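# Set deadbolt latch to long backset, leave on bench

## Task

Adjust the deadbolt latch so it is at its longer backset, with the latch resting on the bench. Then open the grippers and pull the arms away. It only counts if the latch stays set and in place once nothing from the robot is touching or holding it.

## Robot and tools

Robot: two arms, left_arm and right_arm, each with six joints and a parallel gripper. A reference image called "deadbolt latch manual" belongs to this job; show_instructions displays it without moving anything or returning camera pictures. Sometimes a loose object gets a small external shove. Nothing may leave the table, and the arms must not strike or squeeze each other hard.

Frame: every reported position uses one scene frame. Its origin sits on the table surface midway between the arms; +z is up, +x reaches out across the table, and left_arm is the arm on the +y side. The names left and right refer to arms, not to image sides. Reported hand positions can be slightly wrong, worse when reaching far. For each gripper, fingers extend along its own +z and close along its own y; end_effector_position is the spot between the pads, about 1 cm short of the tips.

execute_actions takes "actions", a list holding zero or one item, plus optional "pictures" (true/false). An empty list changes nothing and reports the state with pictures. An action item is {"rows": [...], "steps": n}: 1 to 15 rows, n from 7 to 15 (default 15), each step lasting 1/30 s. Each row is consumed for one step; if rows run out, the final row repeats. A wait item is {"steps": n} with n up to 300 and no rows; it commands nothing and counts from the previous result, including time spent replying. Refused calls send nothing.

Row layout: always 14 numbers covering both arms, even if one arm stays still. First left_arm: waist, shoulder, elbow, wrist pitch, wrist yaw, wrist roll, gripper; then the same seven for right_arm. The six joint values are absolute target angles in radians, in the same form as the Joint positions block, not offsets. Stated ranges: waist -2.618 to 3.054, shoulder 0.000 to 3.142, elbow 0.000 to 3.142, wrist pitch -1.571 to 1.571, wrist yaw -1.571 to 1.571, wrist roll -2.094 to 2.094. True ends can differ by up to 0.036 rad; a target beyond a stated end by more than 0.036 and farther out than the current angle is refused, and one past the real end is clipped to it, giving a "joint sent to its limit" line (possibly about an earlier action). Missing that line does not prove there is more room. The gripper value is an absolute command from -1 (closed) to +1 (fully open).

Motion limits: each step, a joint's target is kept within a lead of its measured angle: waist 0.202, shoulder 0.258, elbow 0.238, wrist pitch 0.573, wrist yaw and roll 0.522 rad. If the targets would move the gripper over 70 mm from where it is measured, all are pulled back toward the current angles. Friction may leave a joint up to about 0.031 rad short, so smaller changes may not move it. Arms keep heading to the last row while you think or wait, until everything nearly stops or some step is HELD; then only a new action continues the motion. Each result arrives 7 steps before its action ends; those steps run during your reply.

Result lines: the state line gives each arm's gripper position (metres) and orientation quaternion (w,x,y,z). Joint positions and Joint velocities list per arm six angles (rad) plus gripper opening in metres (0.093 open to 0.000 closed, floored at 0), and their rates. grip_measured is the gripper motor on the -1..+1 scale; pads meet near -0.94 and each millimetre of object width adds about 0.0208. Per-gripper offsets up to about 0.02, and about 1 mm in opening, persist within a scene. When a rigid flat object is gripped, opening settles up to about 12 mm below its width. Pressing harder means commanding further below the width reading, up to roughly 50-62 N per pad (less for parts under about 5 mm); keep sending the same closing number to keep holding. "joint command not followed" means a clearance check altered or blocked joint targets on some steps; HELD marks steps where your row was partly or wholly not sent. MOTOR HOT appears from 75 °C; at 90 °C the arm stops for 10 s, and at 100 °C it goes limp and drops, both reported as OVER-TEMPERATURE FAULT. Holding loads heats motors, so avoid long holds.

zoom_image: {"camera": name, "region": [x0, y0, x1, y1]} in pixels of that camera's last image, origin top-left, at most 504 by 504. Cameras: cam_head_left, cam_head_right, cam_high, cam_low, cam_left_wrist, cam_right_wrist, all 672x504; calibration lines give K, distortion and world-to-camera transforms.

finished_scene {"scene": n} ends the current scene permanently and grades it; the latch must already be set and stay so. Avoid drops, slips, slams and forceful pushes; move smoothly and efficiently.

Each tool is called after "Request:" by a JSON object that holds its "op" and its "data", one argument or row to a line.

## Session

Request:
{"op": "show_instructions", "data": {

}}

Request:
{"op": "execute_actions", "data": {
  "actions": []
}}

Reference images for this scene: deadbolt latch manual.

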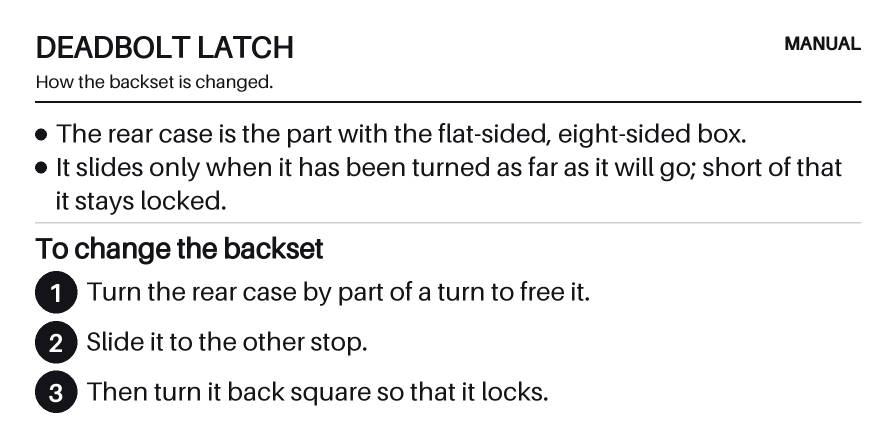

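Scene clock: 0.00 s of 4900.00 s.
left_arm: end_effector_position=(+0.3466, +0.6958, +0.1560) grip_measured=-0.922 end_effector_quat_wxyz=(+0.332, -0.063, +0.733, +0.590) | right_arm: end_effector_position=(+0.1572, +0.2609, +0.3611) grip_measured=+1.000 end_effector_quat_wxyz=(+0.553, +0.113, +0.643, +0.518)
Joint positions: left_arm=[ 0.667  1.944  0.895  0.952 -0.558  0.921  0.001] | right_arm=[1.557 1.88  1.452 0.679 0.937 0.723 0.093]
Joint velocities: left_arm=[ 0.012 -0.012  0.007  0.11  -0.007 -0.081 -0.   ] | right_arm=[-0.012 -0.022  0.012  0.037 -0.066  0.007  0.   ]
camera_calibration (this result's frames):
cam_left_wrist: T_world_to_cam=[[0.490922, -0.29666, -0.819139, 0.167684], [-0.869806, -0.113658, -0.480125, 0.492588], [0.0493319, 0.948196, -0.313834, -0.54498], [0, 0, 0, 1]] pos_world=[0.373021, 0.622479, 0.202827]
cam_right_wrist: T_world_to_cam=[[0.429106, -0.447102, -0.784836, 0.329759], [-0.664197, 0.432665, -0.609626, 0.250669], [0.612136, 0.78288, -0.111305, -0.177264], [0, 0, 0, 1]] pos_world=[0.133502, 0.177757, 0.391891]

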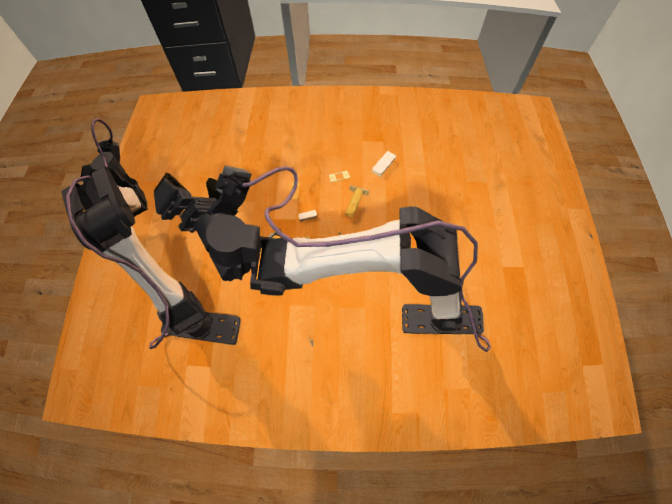

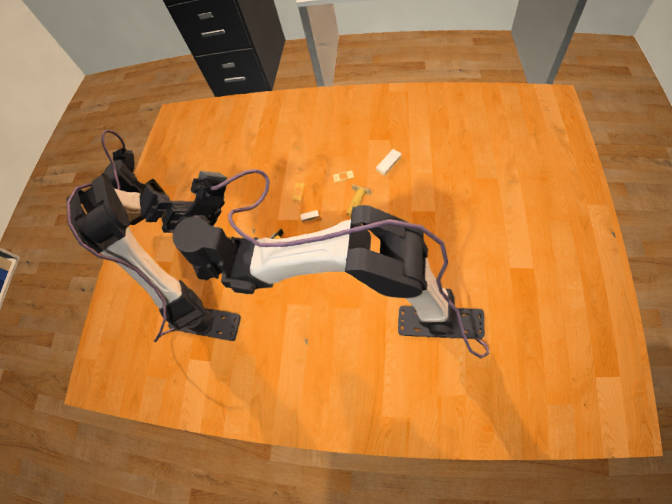

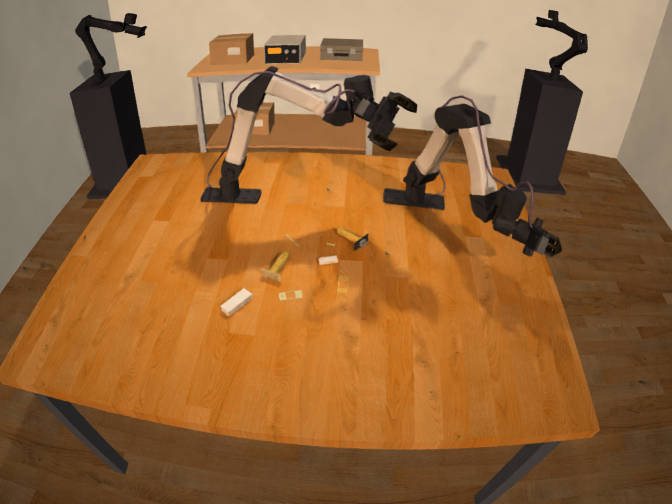

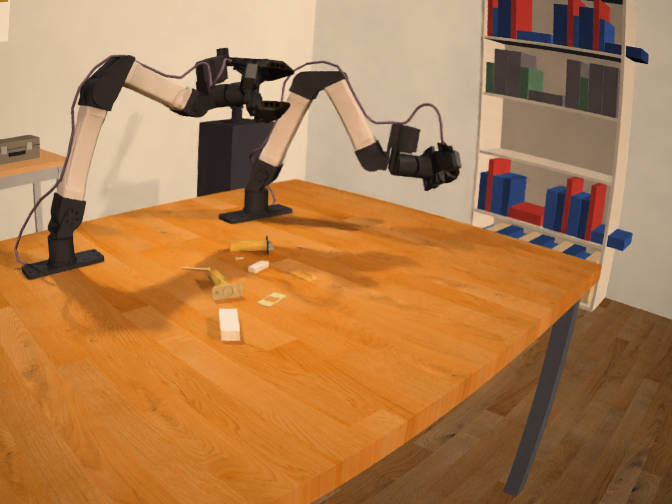

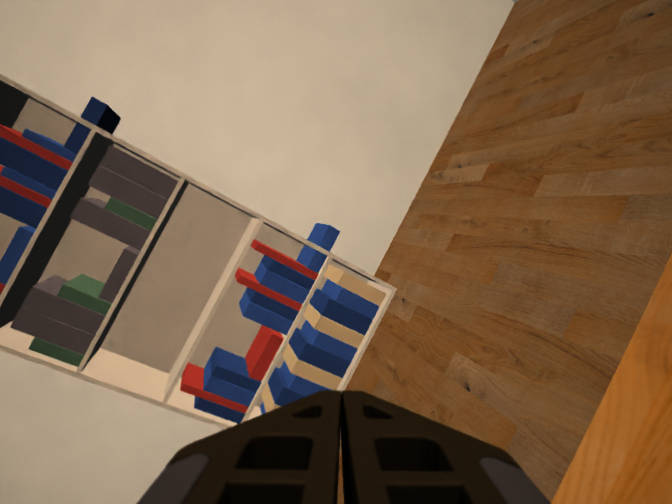

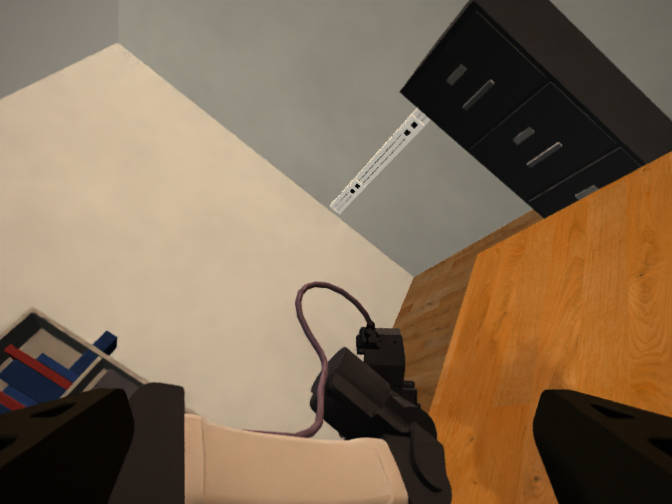

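Request:
{"op": "execute_actions", "data": {
  "actions": [
    {"rows":[[0.667,1.944,0.895,0.952,-0.558,0.92,0.4,1.0,1.5,1.45,0.2,0.937,0.72,1]]}
  ]
}}

Request:
{"op": "execute_actions", "data": {
  "actions": [
    {"rows":[[0.667,1.6,0.7,1,0,0,0.4,0.524,1.9,1.835,-1.27,0,0.89,1]]}
  ]
}}

Request:
{"op": "execute_actions", "data": {
  "actions": [
    {"steps":25}
  ]
}}

Request:
{"op": "execute_actions", "data": {
  "actions": [
    {"rows":[[-0.2,1.4,0.6,1,0,0,0.4,0.524,2.13,1.835,-1.27,0,0.89,1]]}
  ]
}}

Request:
{"op": "execute_actions", "data": {
  "actions": [
    {"steps":25}
  ],
  "pictures": true
}}

Scene clock: 0.83 s of 4900.00 s.
left_arm: end_effector_position=(+0.3466, +0.6958, +0.1560) grip_measured=+0.398 end_effector_quat_wxyz=(+0.332, -0.063, +0.733, +0.590) | right_arm: end_effector_position=(+0.2572, +0.1571, +0.4226) grip_measured=+1.000 end_effector_quat_wxyz=(+0.609, +0.171, +0.643, +0.432)
Joint positions: left_arm=[ 0.667  1.944  0.895  0.952 -0.558  0.921  0.064] | right_arm=[1.318 1.638 1.446 0.384 0.925 0.724 0.093]
Joint velocities: left_arm=[ 0.002 -0.017 -0.002  0.051 -0.022  0.066  0.001] | right_arm=[-1.209 -0.999  0.002 -0.579  0.007 -0.007  0.   ]
Steps of this call (steps 1 to 17: nothing new was sent; steps 18 to 25: the first 8 steps of this action). Readings (joint positions):
18: left_arm=[0.667 1.944 0.895 0.952 -0.558 0.921] | right_arm=[1.548 1.865 1.452 0.636 0.930 0.724]
19: left_arm=[0.667 1.944 0.895 0.952 -0.558 0.921] | right_arm=[1.531 1.841 1.447 0.573 0.927 0.724]
21: left_arm=[0.667 1.944 0.895 0.952 -0.558 0.921] | right_arm=[1.472 1.781 1.446 0.486 0.925 0.724]
25: the state above

Scene clock: 1.33 s of 4900.00 s.
left_arm: end_effector_position=(+0.3515, +0.6173, +0.2578) grip_measured=+0.399 end_effector_quat_wxyz=(+0.669, -0.154, +0.643, +0.339) | right_arm: end_effector_position=(+0.4642, +0.0286, +0.3920) grip_measured=+1.000 end_effector_quat_wxyz=(+0.599, +0.216, +0.717, +0.284)
Joint positions: left_arm=[ 0.67   1.59   0.713  1.003 -0.118  0.249  0.064] | right_arm=[ 0.731  1.765  1.726 -0.103  0.549  0.809  0.093]
Joint velocities: left_arm=[ 0.007 -0.315  0.002  0.403  0.813 -1.619  0.   ] | right_arm=[-0.96   0.891  0.52  -1.546 -1.59   0.242  0.   ]
Steps of this call (steps 1 to 7: the last 7 steps of your previous action; steps 8 to 15: the first 8 steps of this action). Readings (joint positions):
8: left_arm=[0.670 1.913 0.864 0.950 -0.484 0.845] | right_arm=[0.961 1.512 1.470 0.231 0.908 0.737]
9: left_arm=[0.671 1.851 0.801 0.944 -0.400 0.756] | right_arm=[0.932 1.542 1.517 0.183 0.856 0.751]
11: left_arm=[0.670 1.722 0.725 0.940 -0.275 0.582] | right_arm=[0.864 1.617 1.607 0.088 0.753 0.775]
15: the state above

Scene clock: 2.17 s of 4900.00 s.
left_arm: end_effector_position=(+0.3613, +0.6027, +0.2626) grip_measured=+0.399 end_effector_quat_wxyz=(+0.721, -0.192, +0.627, +0.224) | right_arm: end_effector_position=(+0.3636, -0.0584, +0.1585) grip_measured=+1.000 end_effector_quat_wxyz=(+0.086, +0.195, +0.975, +0.063)
Joint positions: left_arm=[ 0.67   1.584  0.713  1.012 -0.013  0.006  0.064] | right_arm=[ 0.517  1.914  1.806 -1.249  0.012  0.883  0.093]
Joint velocities: left_arm=[ 0.002 -0.012 -0.022  0.007  0.007  0.022  0.001] | right_arm=[ 0.017 -0.022 -0.012 -0.095  0.066  0.007  0.   ]
Kept back: nothing.
Steps of this call (steps 1 to 7: the last 7 steps of your previous action; steps 8 to 25: the robot went on to your last target). Readings (joint positions):
1: left_arm=[0.670 1.584 0.713 1.016 -0.096 0.200] | right_arm=[0.696 1.795 1.742 -0.161 0.490 0.817]
2: left_arm=[0.670 1.584 0.713 1.020 -0.079 0.161] | right_arm=[0.659 1.823 1.756 -0.226 0.429 0.825]
4: left_arm=[0.670 1.584 0.713 1.013 -0.054 0.104] | right_arm=[0.589 1.869 1.779 -0.384 0.311 0.840]
8: left_arm=[0.670 1.584 0.713 1.012 -0.029 0.046] | right_arm=[0.512 1.912 1.789 -0.756 0.159 0.863]
25: the state above

Scene clock: 2.43 s of 4900.00 s.
left_arm: end_effector_position=(+0.4000, +0.4023, +0.2949) grip_measured=+0.399 end_effector_quat_wxyz=(+0.777, -0.047, +0.625, +0.058) | right_arm: end_effector_position=(+0.3678, -0.0556, +0.0667) grip_measured=+1.000 end_effector_quat_wxyz=(-0.003, +0.196, +0.981, -0.008)
Joint positions: left_arm=[ 0.217  1.414  0.627  1.003 -0.017  0.004  0.064] | right_arm=[ 0.517  2.166  1.834 -1.255  0.009  0.884  0.093]
Joint velocities: left_arm=[-1.995 -0.071 -0.022  0.007  0.168  0.022 -0.   ] | right_arm=[-0.012  0.212 -0.095 -0.051  0.022  0.037  0.   ]
Steps of this call (steps 1 to 8: the first 8 steps of this action). Readings (joint positions):
1: left_arm=[0.652 1.568 0.701 1.006 -0.025 0.005] | right_arm=[0.517 1.933 1.816 -1.259 0.012 0.884]
2: left_arm=[0.612 1.532 0.672 0.997 -0.030 0.004] | right_arm=[0.517 1.966 1.832 -1.262 0.012 0.884]
4: left_arm=[0.494 1.466 0.633 0.994 -0.027 0.004] | right_arm=[0.517 2.052 1.839 -1.254 0.011 0.884]
8: the state above

Scene clock: 3.27 s of 4900.00 s.
left_arm: end_effector_position=(+0.3845, +0.2169, +0.2907) grip_measured=+0.399 end_effector_quat_wxyz=(+0.767, +0.097, +0.623, -0.115) | right_arm: end_effector_position=(+0.3673, -0.0558, +0.0734) grip_measured=+1.000 end_effector_quat_wxyz=(+0.002, +0.196, +0.981, -0.004)
Joint positions: left_arm=[-0.208  1.413  0.617  1.001  0.012  0.003  0.064] | right_arm=[ 0.517  2.148  1.832 -1.258  0.009  0.884  0.093]
Joint velocities: left_arm=[ 0.002  0.007  0.007 -0.037  0.007  0.022  0.001] | right_arm=[ 0.002 -0.017 -0.002  0.037 -0.051 -0.037  0.   ]
Kept back: nothing.
Steps of this call (steps 1 to 7: the last 7 steps of your previous action; steps 8 to 25: the robot went on to your last target). Readings (joint positions):
1: left_arm=[0.146 1.413 0.627 1.003 -0.014 0.004] | right_arm=[0.517 2.169 1.832 -1.256 0.009 0.884]
2: left_arm=[0.074 1.413 0.627 1.003 -0.013 0.004] | right_arm=[0.517 2.168 1.832 -1.258 0.009 0.884]
4: left_arm=[-0.069 1.413 0.627 1.001 -0.010 0.003] | right_arm=[0.517 2.158 1.832 -1.258 0.009 0.884]
8: left_arm=[-0.208 1.413 0.622 1.001 0.015 0.003] | right_arm=[0.517 2.148 1.832 -1.258 0.009 0.884]
25: the state above
camera_calibration (this result's frames):
cam_left_wrist: T_world_to_cam=[[-0.298827, -0.954305, 0.00225011, 0.324888], [-0.219222, 0.0663511, -0.973416, 0.390001], [0.928786, -0.291377, -0.229032, -0.144482], [0, 0, 0, 1]] pos_world=[0.316775, 0.242067, 0.345811]
cam_right_wrist: T_world_to_cam=[[-0.374214, -0.927296, 0.00923621, 0.0822373], [-0.847858, 0.346156, 0.401638, 0.340285], [-0.375634, 0.142467, -0.915752, 0.296108], [0, 0, 0, 1]] pos_world=[0.430516, -0.0837192, 0.133731]

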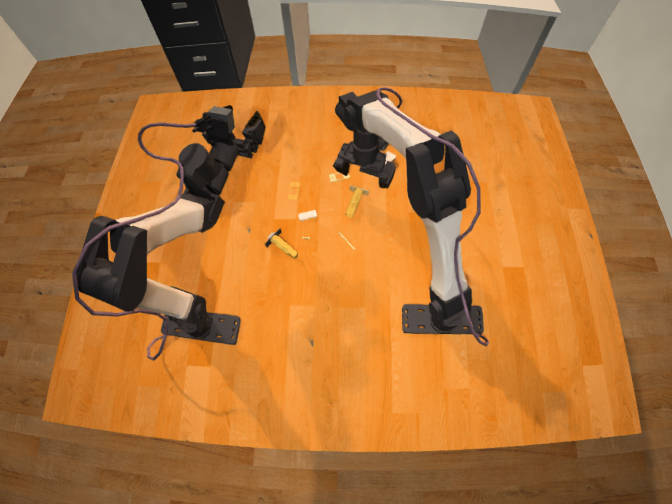

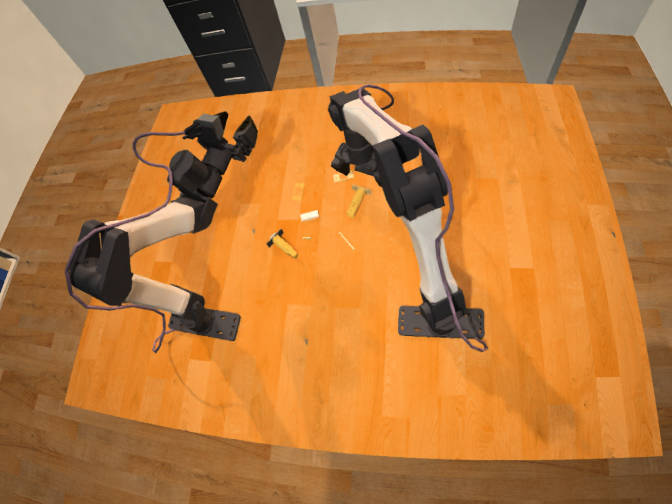

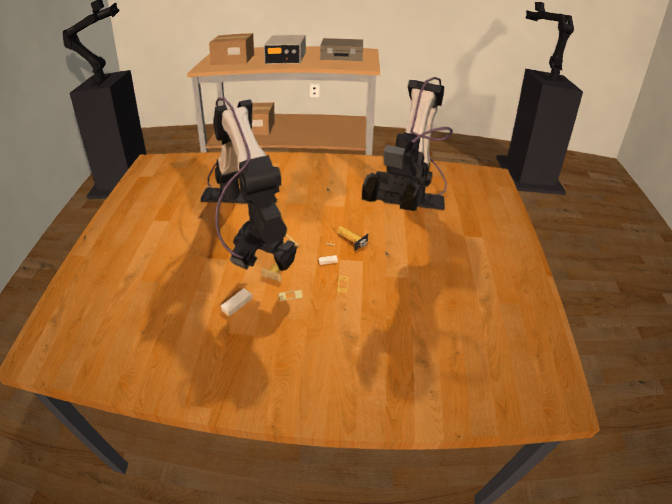

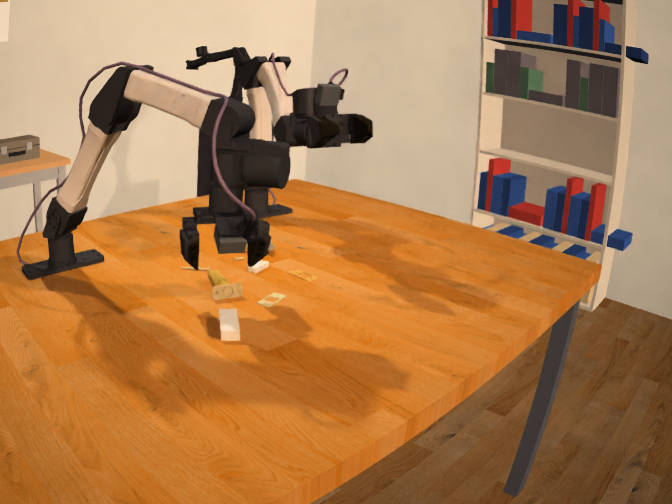

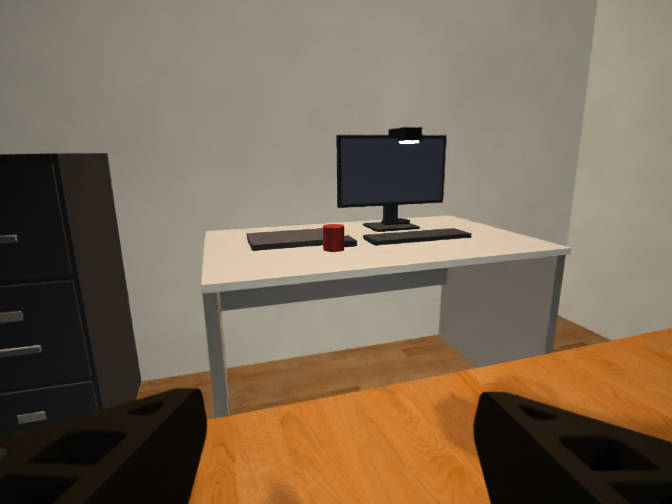

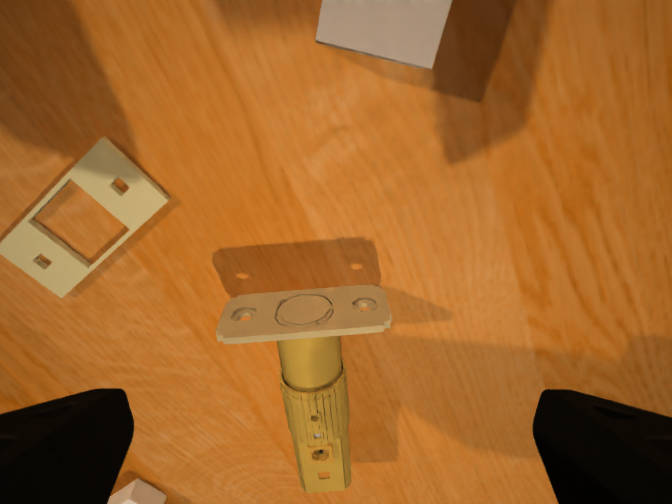

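Request:
{"op": "execute_actions", "data": {
  "actions": [
    {"rows":[[-0.2,1.4,0.6,1,0,0,0.4,0.548,2.17,1.75,-1.15,0,0.815,1]]}
  ]
}}

Request:
{"op": "execute_actions", "data": {
  "actions": [
    {"rows":[[-0.2,1.4,0.6,1,0,0,0.4,0.548,2.19,1.68,-1.055,0,0.815,1]]}
  ]
}}

Request:
{"op": "execute_actions", "data": {
  "actions": [
    {"steps":18}
  ],
  "pictures": true
}}

Scene clock: 3.80 s of 4900.00 s.
left_arm: end_effector_position=(+0.3845, +0.2169, +0.2907) grip_measured=+0.399 end_effector_quat_wxyz=(+0.767, +0.097, +0.623, -0.115) | right_arm: end_effector_position=(+0.3600, -0.0467, +0.0473) grip_measured=+1.000 end_effector_quat_wxyz=(-0.006, +0.157, +0.988, -0.009)
Joint positions: left_arm=[-0.208  1.413  0.617  1.001  0.012  0.003  0.064] | right_arm=[ 0.544  2.171  1.765 -1.186  0.007  0.832  0.093]
Joint velocities: left_arm=[ 0.012  0.002 -0.002  0.007 -0.022 -0.022 -0.   ] | right_arm=[ 0.007  0.022 -0.002  0.183 -0.007 -0.051  0.   ]
Steps of this call (steps 1 to 8: the robot went on to your last target; steps 9 to 16: the first 8 steps of this action). Readings (joint positions):
9: left_arm=[-0.208 1.413 0.617 1.001 0.012 0.003] | right_arm=[0.519 2.147 1.821 -1.243 0.009 0.875]
10: left_arm=[-0.208 1.413 0.617 1.001 0.012 0.003] | right_arm=[0.522 2.147 1.807 -1.226 0.009 0.864]
12: left_arm=[-0.208 1.413 0.617 1.001 0.012 0.003] | right_arm=[0.532 2.156 1.781 -1.203 0.009 0.848]
16: the state above

Scene clock: 4.30 s of 4900.00 s.
left_arm: end_effector_position=(+0.3845, +0.2169, +0.2907) grip_measured=+0.399 end_effector_quat_wxyz=(+0.767, +0.097, +0.623, -0.115) | right_arm: end_effector_position=(+0.3601, -0.0465, +0.0220) grip_measured=+1.000 end_effector_quat_wxyz=(-0.005, +0.152, +0.988, -0.008)
Joint positions: left_arm=[-0.208  1.413  0.617  1.001  0.012  0.003  0.064] | right_arm=[ 0.544  2.191  1.695 -1.093  0.006  0.821  0.093]
Joint velocities: left_arm=[-0.017  0.012  0.002 -0.007  0.037 -0.022 -0.001] | right_arm=[ 0.012  0.012 -0.002  0.11   0.022  0.037  0.   ]
Steps of this call (steps 1 to 7: the last 7 steps of your previous action; steps 8 to 15: the first 8 steps of this action). Readings (joint positions):
8: left_arm=[-0.208 1.413 0.617 1.001 0.012 0.003] | right_arm=[0.544 2.171 1.753 -1.153 0.006 0.823]
9: left_arm=[-0.208 1.413 0.617 1.001 0.012 0.003] | right_arm=[0.544 2.171 1.738 -1.134 0.006 0.822]
11: left_arm=[-0.208 1.413 0.617 1.001 0.012 0.003] | right_arm=[0.544 2.179 1.711 -1.110 0.006 0.822]
15: the state above

Scene clock: 4.90 s of 4900.00 s.
left_arm: end_effector_position=(+0.3845, +0.2169, +0.2907) grip_measured=+0.399 end_effector_quat_wxyz=(+0.767, +0.097, +0.623, -0.115) | right_arm: end_effector_position=(+0.3644, -0.0441, +0.0220) grip_measured=+1.000 end_effector_quat_wxyz=(+0.003, +0.151, +0.988, -0.002)
Joint positions: left_arm=[-0.208  1.413  0.617  1.001  0.012  0.003  0.064] | right_arm=[ 0.544  2.191  1.695 -1.073  0.006  0.821  0.093]
Joint velocities: left_arm=[ 0.007 -0.002  0.002  0.022 -0.081  0.022  0.   ] | right_arm=[-0.012 -0.007  0.007 -0.007 -0.007 -0.022  0.   ]
Kept back: nothing.
Steps of this call (steps 1 to 7: the last 7 steps of your previous action; steps 8 to 18: the robot went on to your last target). Readings (joint positions):
1: left_arm=[-0.208 1.413 0.617 1.001 0.012 0.003] | right_arm=[0.544 2.191 1.695 -1.090 0.006 0.821]
2: left_arm=[-0.208 1.413 0.617 1.001 0.012 0.003] | right_arm=[0.544 2.191 1.695 -1.086 0.006 0.821]
4: left_arm=[-0.208 1.413 0.617 1.001 0.012 0.003] | right_arm=[0.544 2.191 1.695 -1.080 0.006 0.821]
8: left_arm=[-0.208 1.413 0.617 1.001 0.012 0.003] | right_arm=[0.544 2.191 1.695 -1.075 0.006 0.821]
18: the state above
camera_calibration (this result's frames):
cam_left_wrist: T_world_to_cam=[[-0.298827, -0.954305, 0.00225011, 0.324888], [-0.219222, 0.0663511, -0.973416, 0.390001], [0.928786, -0.291377, -0.229032, -0.144482], [0, 0, 0, 1]] pos_world=[0.316775, 0.242067, 0.345811]
cam_right_wrist: T_world_to_cam=[[-0.28898, -0.957323, 0.00491837, 0.0601418], [-0.876436, 0.266623, 0.400963, 0.361285], [-0.385163, 0.11156, -0.916081, 0.248376], [0, 0, 0, 1]] pos_world=[0.429689, -0.0664607, 0.0823747]

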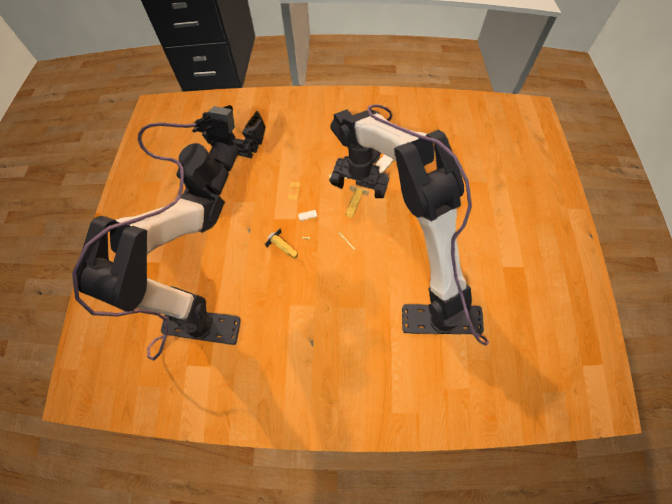

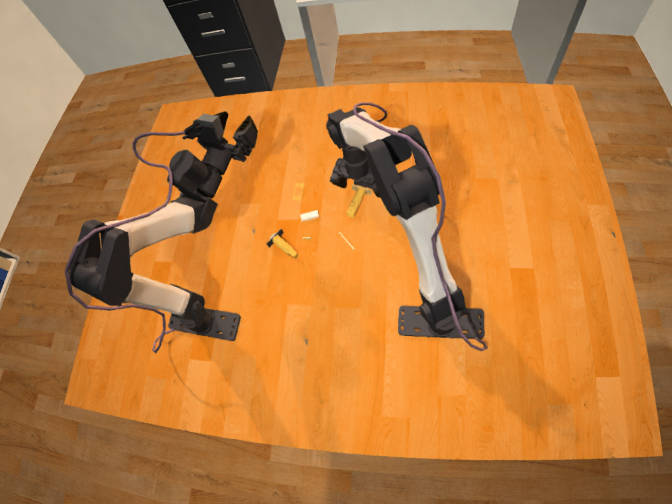

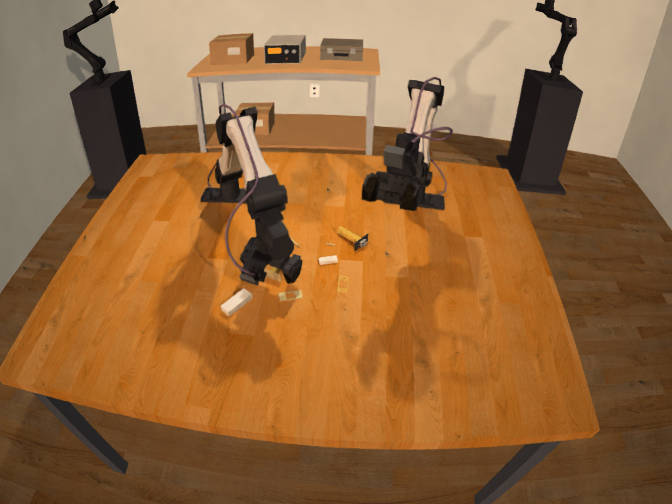

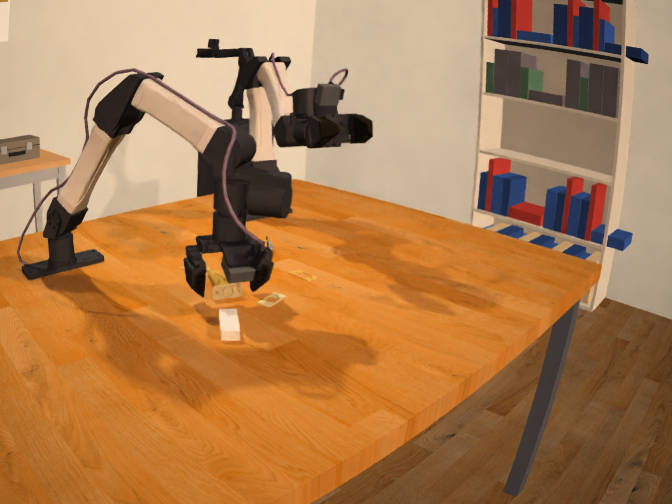

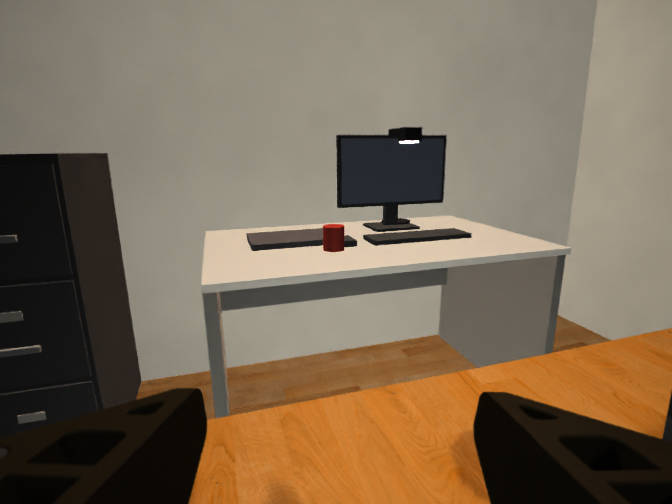

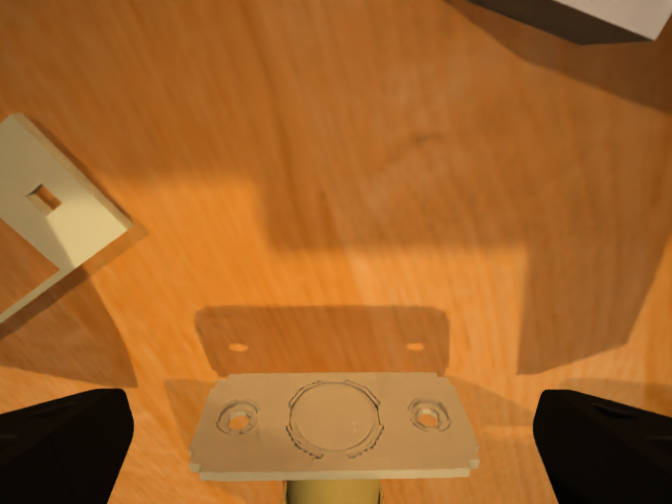

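Good. Replay.

Request:
{"op": "execute_actions", "data": {
  "actions": [
    {"rows":[[-0.2,1.4,0.6,1,0,0,0.4,0.548,2.19,1.68,-1.055,0,0.815,0.4],[-0.2,1.4,0.6,1,0,0,0.4,0.548,2.19,1.68,-1.055,0,0.815,0.4],[-0.2,1.4,0.6,1,0,0,0.4,0.548,2.19,1.68,-1.055,0,0.815,0.4],[-0.2,1.4,0.6,1,0,0,0.4,0.548,2.19,1.68,-1.055,0,0.815,0.3],[-0.2,1.4,0.6,1,0,0,0.4,0.548,2.19,1.68,-1.055,0,0.815,0.2],[-0.2,1.4,0.6,1,0,0,0.4,0.548,2.19,1.68,-1.055,0,0.815,0]]}
  ]
}}

Request:
{"op": "execute_actions", "data": {
  "actions": [
    {"rows":[[-0.2,1.4,0.6,1,0,0,0.4,0.548,2.05,1.68,-1.2,0,0.815,0]],"steps":10}
  ]
}}

Request:
{"op": "execute_actions", "data": {
  "actions": [
    {"rows":[[-0.6,1.4,0.6,1,0,0,0.4,0.3,1.9,1.65,-1.33,0,1.245,0]]}
  ]
}}

Request:
{"op": "execute_actions", "data": {
  "actions": [
    {"rows":[[-0.847,2.03,0.683,1.37,0,0,0.4,0.3,1.9,1.65,-1.33,0,1.245,0]]}
  ]
}}

Request:
{"op": "execute_actions", "data": {
  "actions": [
    {"steps":22}
  ]
}}

Request:
{"op": "execute_actions", "data": {
  "actions": [
    {"rows":[[-0.85,2.14,0.83,1.30,0,0,0.4,0.3,1.9,1.65,-1.33,0,1.245,0]]}
  ]
}}

Request:
{"op": "execute_actions", "data": {
  "actions": [
    {"rows":[[-0.85,2.217,0.975,1.23,0,0,0.2,0.3,1.9,1.65,-1.33,0,1.245,0]]}
  ]
}}

Request:
{"op": "execute_actions", "data": {
  "actions": [
    {"steps":18}
  ],
  "pictures": true
}}

Scene clock: 6.03 s of 4900.00 s.
left_arm: end_effector_position=(+0.3845, +0.2169, +0.2907) grip_measured=+0.399 end_effector_quat_wxyz=(+0.767, +0.097, +0.623, -0.115) | right_arm: end_effector_position=(+0.3644, -0.0440, +0.0220) grip_measured=+0.051 end_effector_quat_wxyz=(+0.003, +0.151, +0.988, -0.002)
Joint positions: left_arm=[-0.208  1.413  0.617  1.001  0.012  0.003  0.064] | right_arm=[ 0.544  2.191  1.695 -1.073  0.006  0.82   0.048]
Joint velocities: left_arm=[-0.007  0.012  0.002  0.037  0.022 -0.007  0.   ] | right_arm=[-0.012 -0.012  0.012  0.037 -0.022 -0.007 -0.   ]
Steps of this call (steps 1 to 15: the robot went on to your last target; steps 16 to 26: nothing new was sent; steps 27 to 34: the first 8 steps of this action). Readings (joint positions):
27: left_arm=[-0.208 1.413 0.617 1.001 0.012 0.003] | right_arm=[0.544 2.191 1.695 -1.073 0.006 0.820]
28: left_arm=[-0.208 1.413 0.617 1.001 0.012 0.003] | right_arm=[0.544 2.191 1.695 -1.073 0.006 0.820]
30: left_arm=[-0.208 1.413 0.617 1.001 0.012 0.003] | right_arm=[0.544 2.191 1.695 -1.073 0.006 0.820]
34: the state above

Scene clock: 6.37 s of 4900.00 s.
left_arm: end_effector_position=(+0.3845, +0.2169, +0.2907) grip_measured=+0.399 end_effector_quat_wxyz=(+0.767, +0.097, +0.623, -0.115) | right_arm: end_effector_position=(+0.3554, -0.0492, +0.0406) grip_measured=+0.051 end_effector_quat_wxyz=(+0.002, +0.151, +0.989, -0.003)
Joint positions: left_arm=[-0.208  1.413  0.617  1.001  0.012  0.003  0.064] | right_arm=[ 0.544  2.136  1.682 -1.118  0.006  0.82   0.048]
Joint velocities: left_arm=[-0.017  0.012 -0.007 -0.007 -0.022  0.081  0.001] | right_arm=[-0.022 -0.755 -0.007 -0.696 -0.022 -0.022 -0.   ]
Steps of this call (steps 1 to 7: the last 7 steps of your previous action; steps 8 to 10: the first 3 steps of this action). Readings (joint positions):
8: left_arm=[-0.208 1.413 0.617 1.001 0.012 0.003] | right_arm=[0.544 2.180 1.692 -1.078 0.006 0.820]
9: left_arm=[-0.208 1.413 0.617 1.001 0.012 0.003] | right_arm=[0.544 2.161 1.684 -1.095 0.006 0.820]
10: the state above

Scene clock: 6.87 s of 4900.00 s.
left_arm: end_effector_position=(+0.3040, +0.0676, +0.2907) grip_measured=+0.399 end_effector_quat_wxyz=(+0.729, +0.218, +0.592, -0.265) | right_arm: end_effector_position=(+0.3629, -0.1599, +0.1173) grip_measured=+0.051 end_effector_quat_wxyz=(+0.022, +0.435, +0.900, +0.012)
Joint positions: left_arm=[-0.605  1.413  0.617  1.001  0.012  0.001  0.064] | right_arm=[ 0.274  1.915  1.665 -1.271  0.009  1.148  0.048]
Joint velocities: left_arm=[-0.247 -0.002  0.002  0.007  0.11  -0.051 -0.001] | right_arm=[-0.447 -0.291 -0.007 -0.374  0.154  0.593 -0.001]
Steps of this call (steps 1 to 7: the last 7 steps of your previous action; steps 8 to 15: the first 8 steps of this action). Readings (joint positions):
8: left_arm=[-0.234 1.413 0.617 1.001 -0.008 0.002] | right_arm=[0.532 2.043 1.679 -1.176 -0.001 0.867]
9: left_arm=[-0.289 1.413 0.617 1.001 -0.017 0.001] | right_arm=[0.509 2.029 1.671 -1.189 -0.009 0.920]
11: left_arm=[-0.429 1.413 0.617 1.001 -0.015 0.001] | right_arm=[0.425 1.989 1.665 -1.224 -0.011 1.014]
15: the state above

Scene clock: 7.37 s of 4900.00 s.
left_arm: end_effector_position=(+0.2661, -0.0507, +0.1733) grip_measured=+0.399 end_effector_quat_wxyz=(+0.658, +0.304, +0.604, -0.331) | right_arm: end_effector_position=(+0.3513, -0.1546, +0.1203) grip_measured=+0.051 end_effector_quat_wxyz=(+0.010, +0.465, +0.885, +0.003)
Joint positions: left_arm=[-0.845  1.913  0.691  1.308  0.003  0.001  0.064] | right_arm=[ 0.296  1.906  1.665 -1.312  0.009  1.236  0.048]
Joint velocities: left_arm=[-0.066  1.932 -0.007  0.271  0.051 -0.022  0.001] | right_arm=[ 0.007 -0.012 -0.012  0.007 -0.037 -0.022 -0.001]
Steps of this call (steps 1 to 7: the last 7 steps of your previous action; steps 8 to 15: the first 8 steps of this action). Readings (joint positions):
8: left_arm=[-0.630 1.444 0.622 1.056 -0.006 0.001] | right_arm=[0.296 1.906 1.665 -1.309 0.009 1.224]
9: left_arm=[-0.676 1.503 0.646 1.127 -0.014 0.001] | right_arm=[0.296 1.906 1.665 -1.310 0.009 1.227]
11: left_arm=[-0.774 1.636 0.682 1.224 -0.009 0.001] | right_arm=[0.296 1.906 1.665 -1.311 0.009 1.231]
15: the state above

Scene clock: 8.10 s of 4900.00 s.
left_arm: end_effector_position=(+0.2665, -0.0519, +0.1197) grip_measured=+0.399 end_effector_quat_wxyz=(+0.630, +0.319, +0.633, -0.317) | right_arm: end_effector_position=(+0.3511, -0.1546, +0.1203) grip_measured=+0.051 end_effector_quat_wxyz=(+0.009, +0.466, +0.885, +0.003)
Joint positions: left_arm=[-0.846  2.044  0.679  1.361  0.003  0.001  0.064] | right_arm=[ 0.296  1.906  1.665 -1.313  0.009  1.239  0.048]
Joint velocities: left_arm=[-0.017 -0.022 -0.007  0.022 -0.037  0.022  0.001] | right_arm=[-0.012 -0.007 -0.002  0.007 -0.022 -0.081 -0.001]
Kept back: nothing.
Steps of this call (steps 1 to 7: the last 7 steps of your previous action; steps 8 to 22: the robot went on to your last target). Readings (joint positions):
1: left_arm=[-0.846 1.972 0.691 1.309 0.003 0.001] | right_arm=[0.296 1.906 1.665 -1.313 0.009 1.237]
2: left_arm=[-0.846 2.015 0.688 1.304 0.003 0.001] | right_arm=[0.296 1.906 1.665 -1.313 0.009 1.237]
4: left_arm=[-0.846 2.052 0.680 1.295 0.003 0.001] | right_arm=[0.296 1.906 1.665 -1.313 0.009 1.238]
8: left_arm=[-0.846 2.047 0.679 1.329 0.003 0.001] | right_arm=[0.296 1.906 1.665 -1.313 0.009 1.239]
22: the state above

Scene clock: 8.37 s of 4900.00 s.
left_arm: end_effector_position=(+0.2854, -0.0772, +0.1222) grip_measured=+0.399 end_effector_quat_wxyz=(+0.637, +0.316, +0.626, -0.321) | right_arm: end_effector_position=(+0.3511, -0.1546, +0.1203) grip_measured=+0.051 end_effector_quat_wxyz=(+0.009, +0.466, +0.885, +0.003)
Joint positions: left_arm=[-0.846  2.121  0.818  1.32   0.003  0.001  0.064] | right_arm=[ 0.296  1.906  1.665 -1.313  0.009  1.239  0.048]
Joint velocities: left_arm=[-0.017 -0.002  0.007 -0.095 -0.037 -0.095 -0.   ] | right_arm=[ 0.017 -0.037  0.002 -0.007  0.066 -0.037 -0.001]
Steps of this call (steps 1 to 8: the first 8 steps of this action). Readings (joint positions):
1: left_arm=[-0.846 2.055 0.699 1.356 0.003 0.001] | right_arm=[0.296 1.906 1.665 -1.313 0.009 1.239]
2: left_arm=[-0.846 2.081 0.744 1.348 0.003 0.001] | right_arm=[0.296 1.906 1.665 -1.313 0.009 1.239]
4: left_arm=[-0.846 2.115 0.806 1.333 0.003 0.001] | right_arm=[0.296 1.906 1.665 -1.313 0.009 1.239]
8: the state above

Scene clock: 8.87 s of 4900.00 s.
left_arm: end_effector_position=(+0.3042, -0.1025, +0.1203) grip_measured=+0.201 end_effector_quat_wxyz=(+0.637, +0.315, +0.625, -0.321) | right_arm: end_effector_position=(+0.3511, -0.1546, +0.1203) grip_measured=+0.051 end_effector_quat_wxyz=(+0.009, +0.466, +0.884, +0.003)
Joint positions: left_arm=[-0.846  2.197  0.962  1.254  0.003  0.001  0.055] | right_arm=[ 0.296  1.906  1.665 -1.313  0.009  1.239  0.048]
Joint velocities: left_arm=[-0.002 -0.017 -0.007 -0.139 -0.081 -0.022  0.   ] | right_arm=[-0.002  0.012 -0.012  0.037  0.037 -0.022  0.001]
Steps of this call (steps 1 to 7: the last 7 steps of your previous action; steps 8 to 15: the first 8 steps of this action). Readings (joint positions):
8: left_arm=[-0.846 2.133 0.840 1.306 0.003 0.001] | right_arm=[0.296 1.906 1.665 -1.313 0.009 1.239]
9: left_arm=[-0.846 2.158 0.888 1.294 0.003 0.001] | right_arm=[0.296 1.906 1.665 -1.313 0.009 1.239]
11: left_arm=[-0.846 2.192 0.951 1.273 0.003 0.001] | right_arm=[0.296 1.906 1.665 -1.313 0.009 1.239]
15: the state above

Scene clock: 9.47 s of 4900.00 s.
left_arm: end_effector_position=(+0.3042, -0.1025, +0.1177) grip_measured=+0.201 end_effector_quat_wxyz=(+0.634, +0.317, +0.629, -0.319) | right_arm: end_effector_position=(+0.3511, -0.1546, +0.1203) grip_measured=+0.051 end_effector_quat_wxyz=(+0.009, +0.466, +0.884, +0.003)
Joint positions: left_arm=[-0.846  2.197  0.962  1.243  0.003  0.001  0.055] | right_arm=[ 0.296  1.906  1.665 -1.313  0.009  1.239  0.048]
Joint velocities: left_arm=[-0.002 -0.012  0.022  0.037  0.037  0.007 -0.001] | right_arm=[ 0.007  0.007 -0.012 -0.022  0.037 -0.007 -0.001]
Kept back: nothing.
Steps of this call (steps 1 to 7: the last 7 steps of your previous action; steps 8 to 18: the robot went on to your last target). Readings (joint positions):
1: left_arm=[-0.846 2.197 0.962 1.251 0.003 0.001] | right_arm=[0.296 1.906 1.665 -1.313 0.009 1.239]
2: left_arm=[-0.846 2.197 0.962 1.249 0.003 0.001] | right_arm=[0.296 1.906 1.665 -1.313 0.009 1.239]
4: left_arm=[-0.846 2.197 0.962 1.246 0.003 0.001] | right_arm=[0.296 1.906 1.665 -1.313 0.009 1.239]
8: left_arm=[-0.846 2.197 0.962 1.244 0.003 0.001] | right_arm=[0.296 1.906 1.665 -1.313 0.009 1.239]
18: the state above
camera_calibration (this result's frames):
cam_left_wrist: T_world_to_cam=[[-0.803167, -0.595709, 0.00726148, 0.186099], [-0.253135, 0.330205, -0.909333, 0.254969], [0.539301, -0.732185, -0.416005, -0.107278], [0, 0, 0, 1]] pos_world=[0.271865, -0.0518787, 0.185872]
cam_right_wrist: T_world_to_cam=[[-0.8189, -0.573821, -0.0115181, 0.197339], [-0.53137, 0.750428, 0.393068, 0.294317], [-0.216907, 0.328004, -0.919437, 0.320474], [0, 0, 0, 1]] pos_world=[0.387506, -0.212743, 0.181242]

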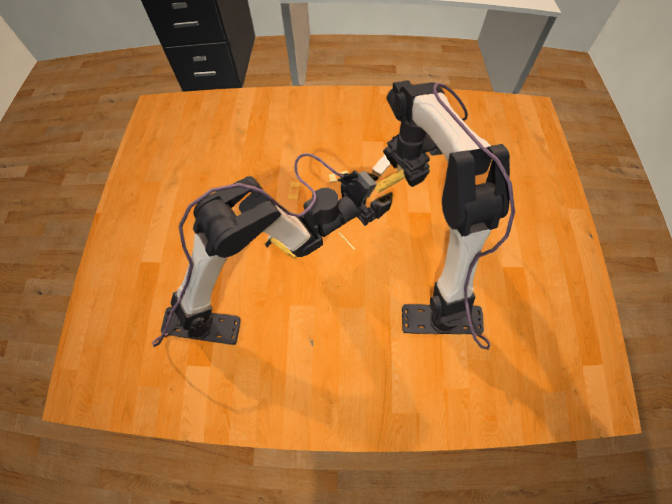

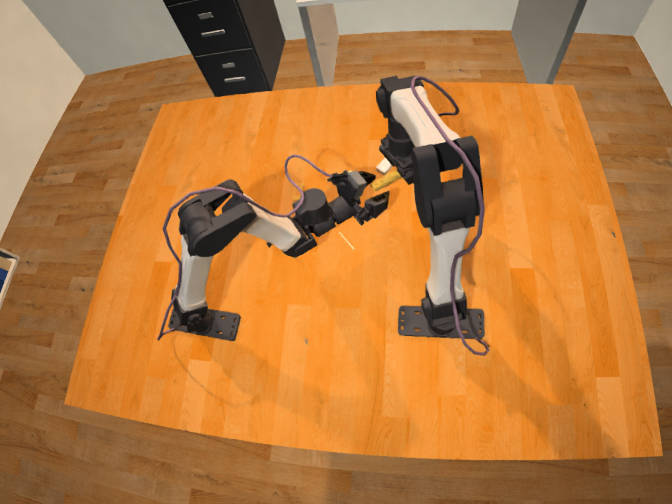

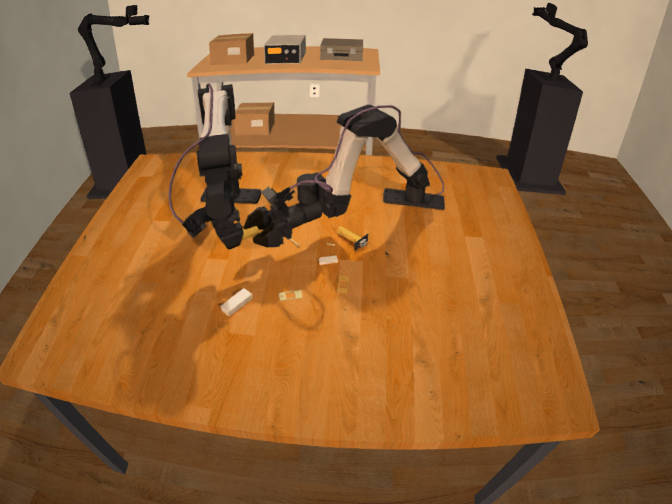

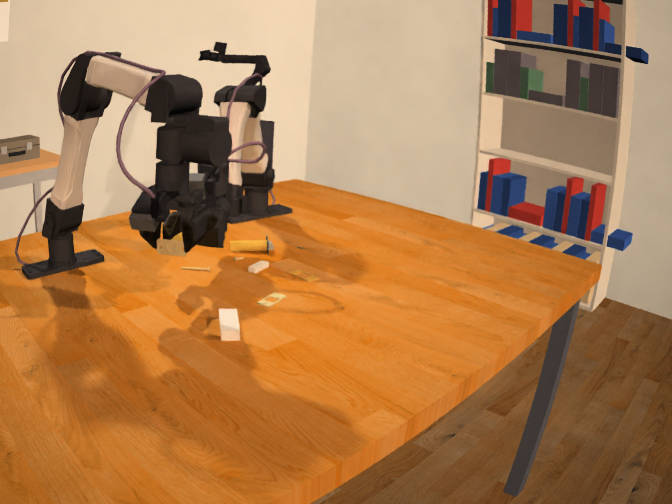

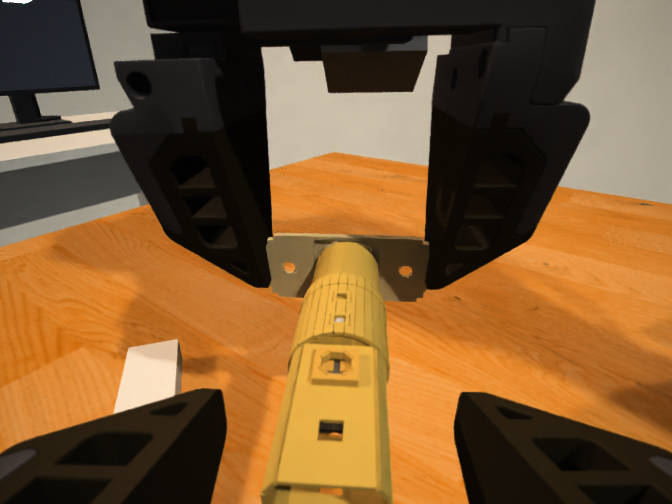

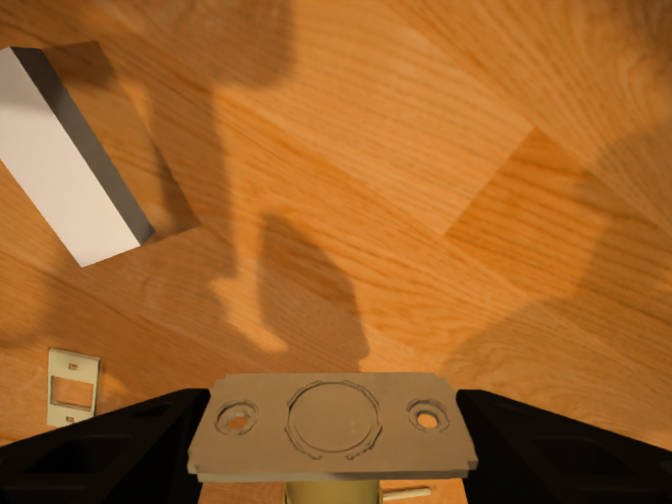

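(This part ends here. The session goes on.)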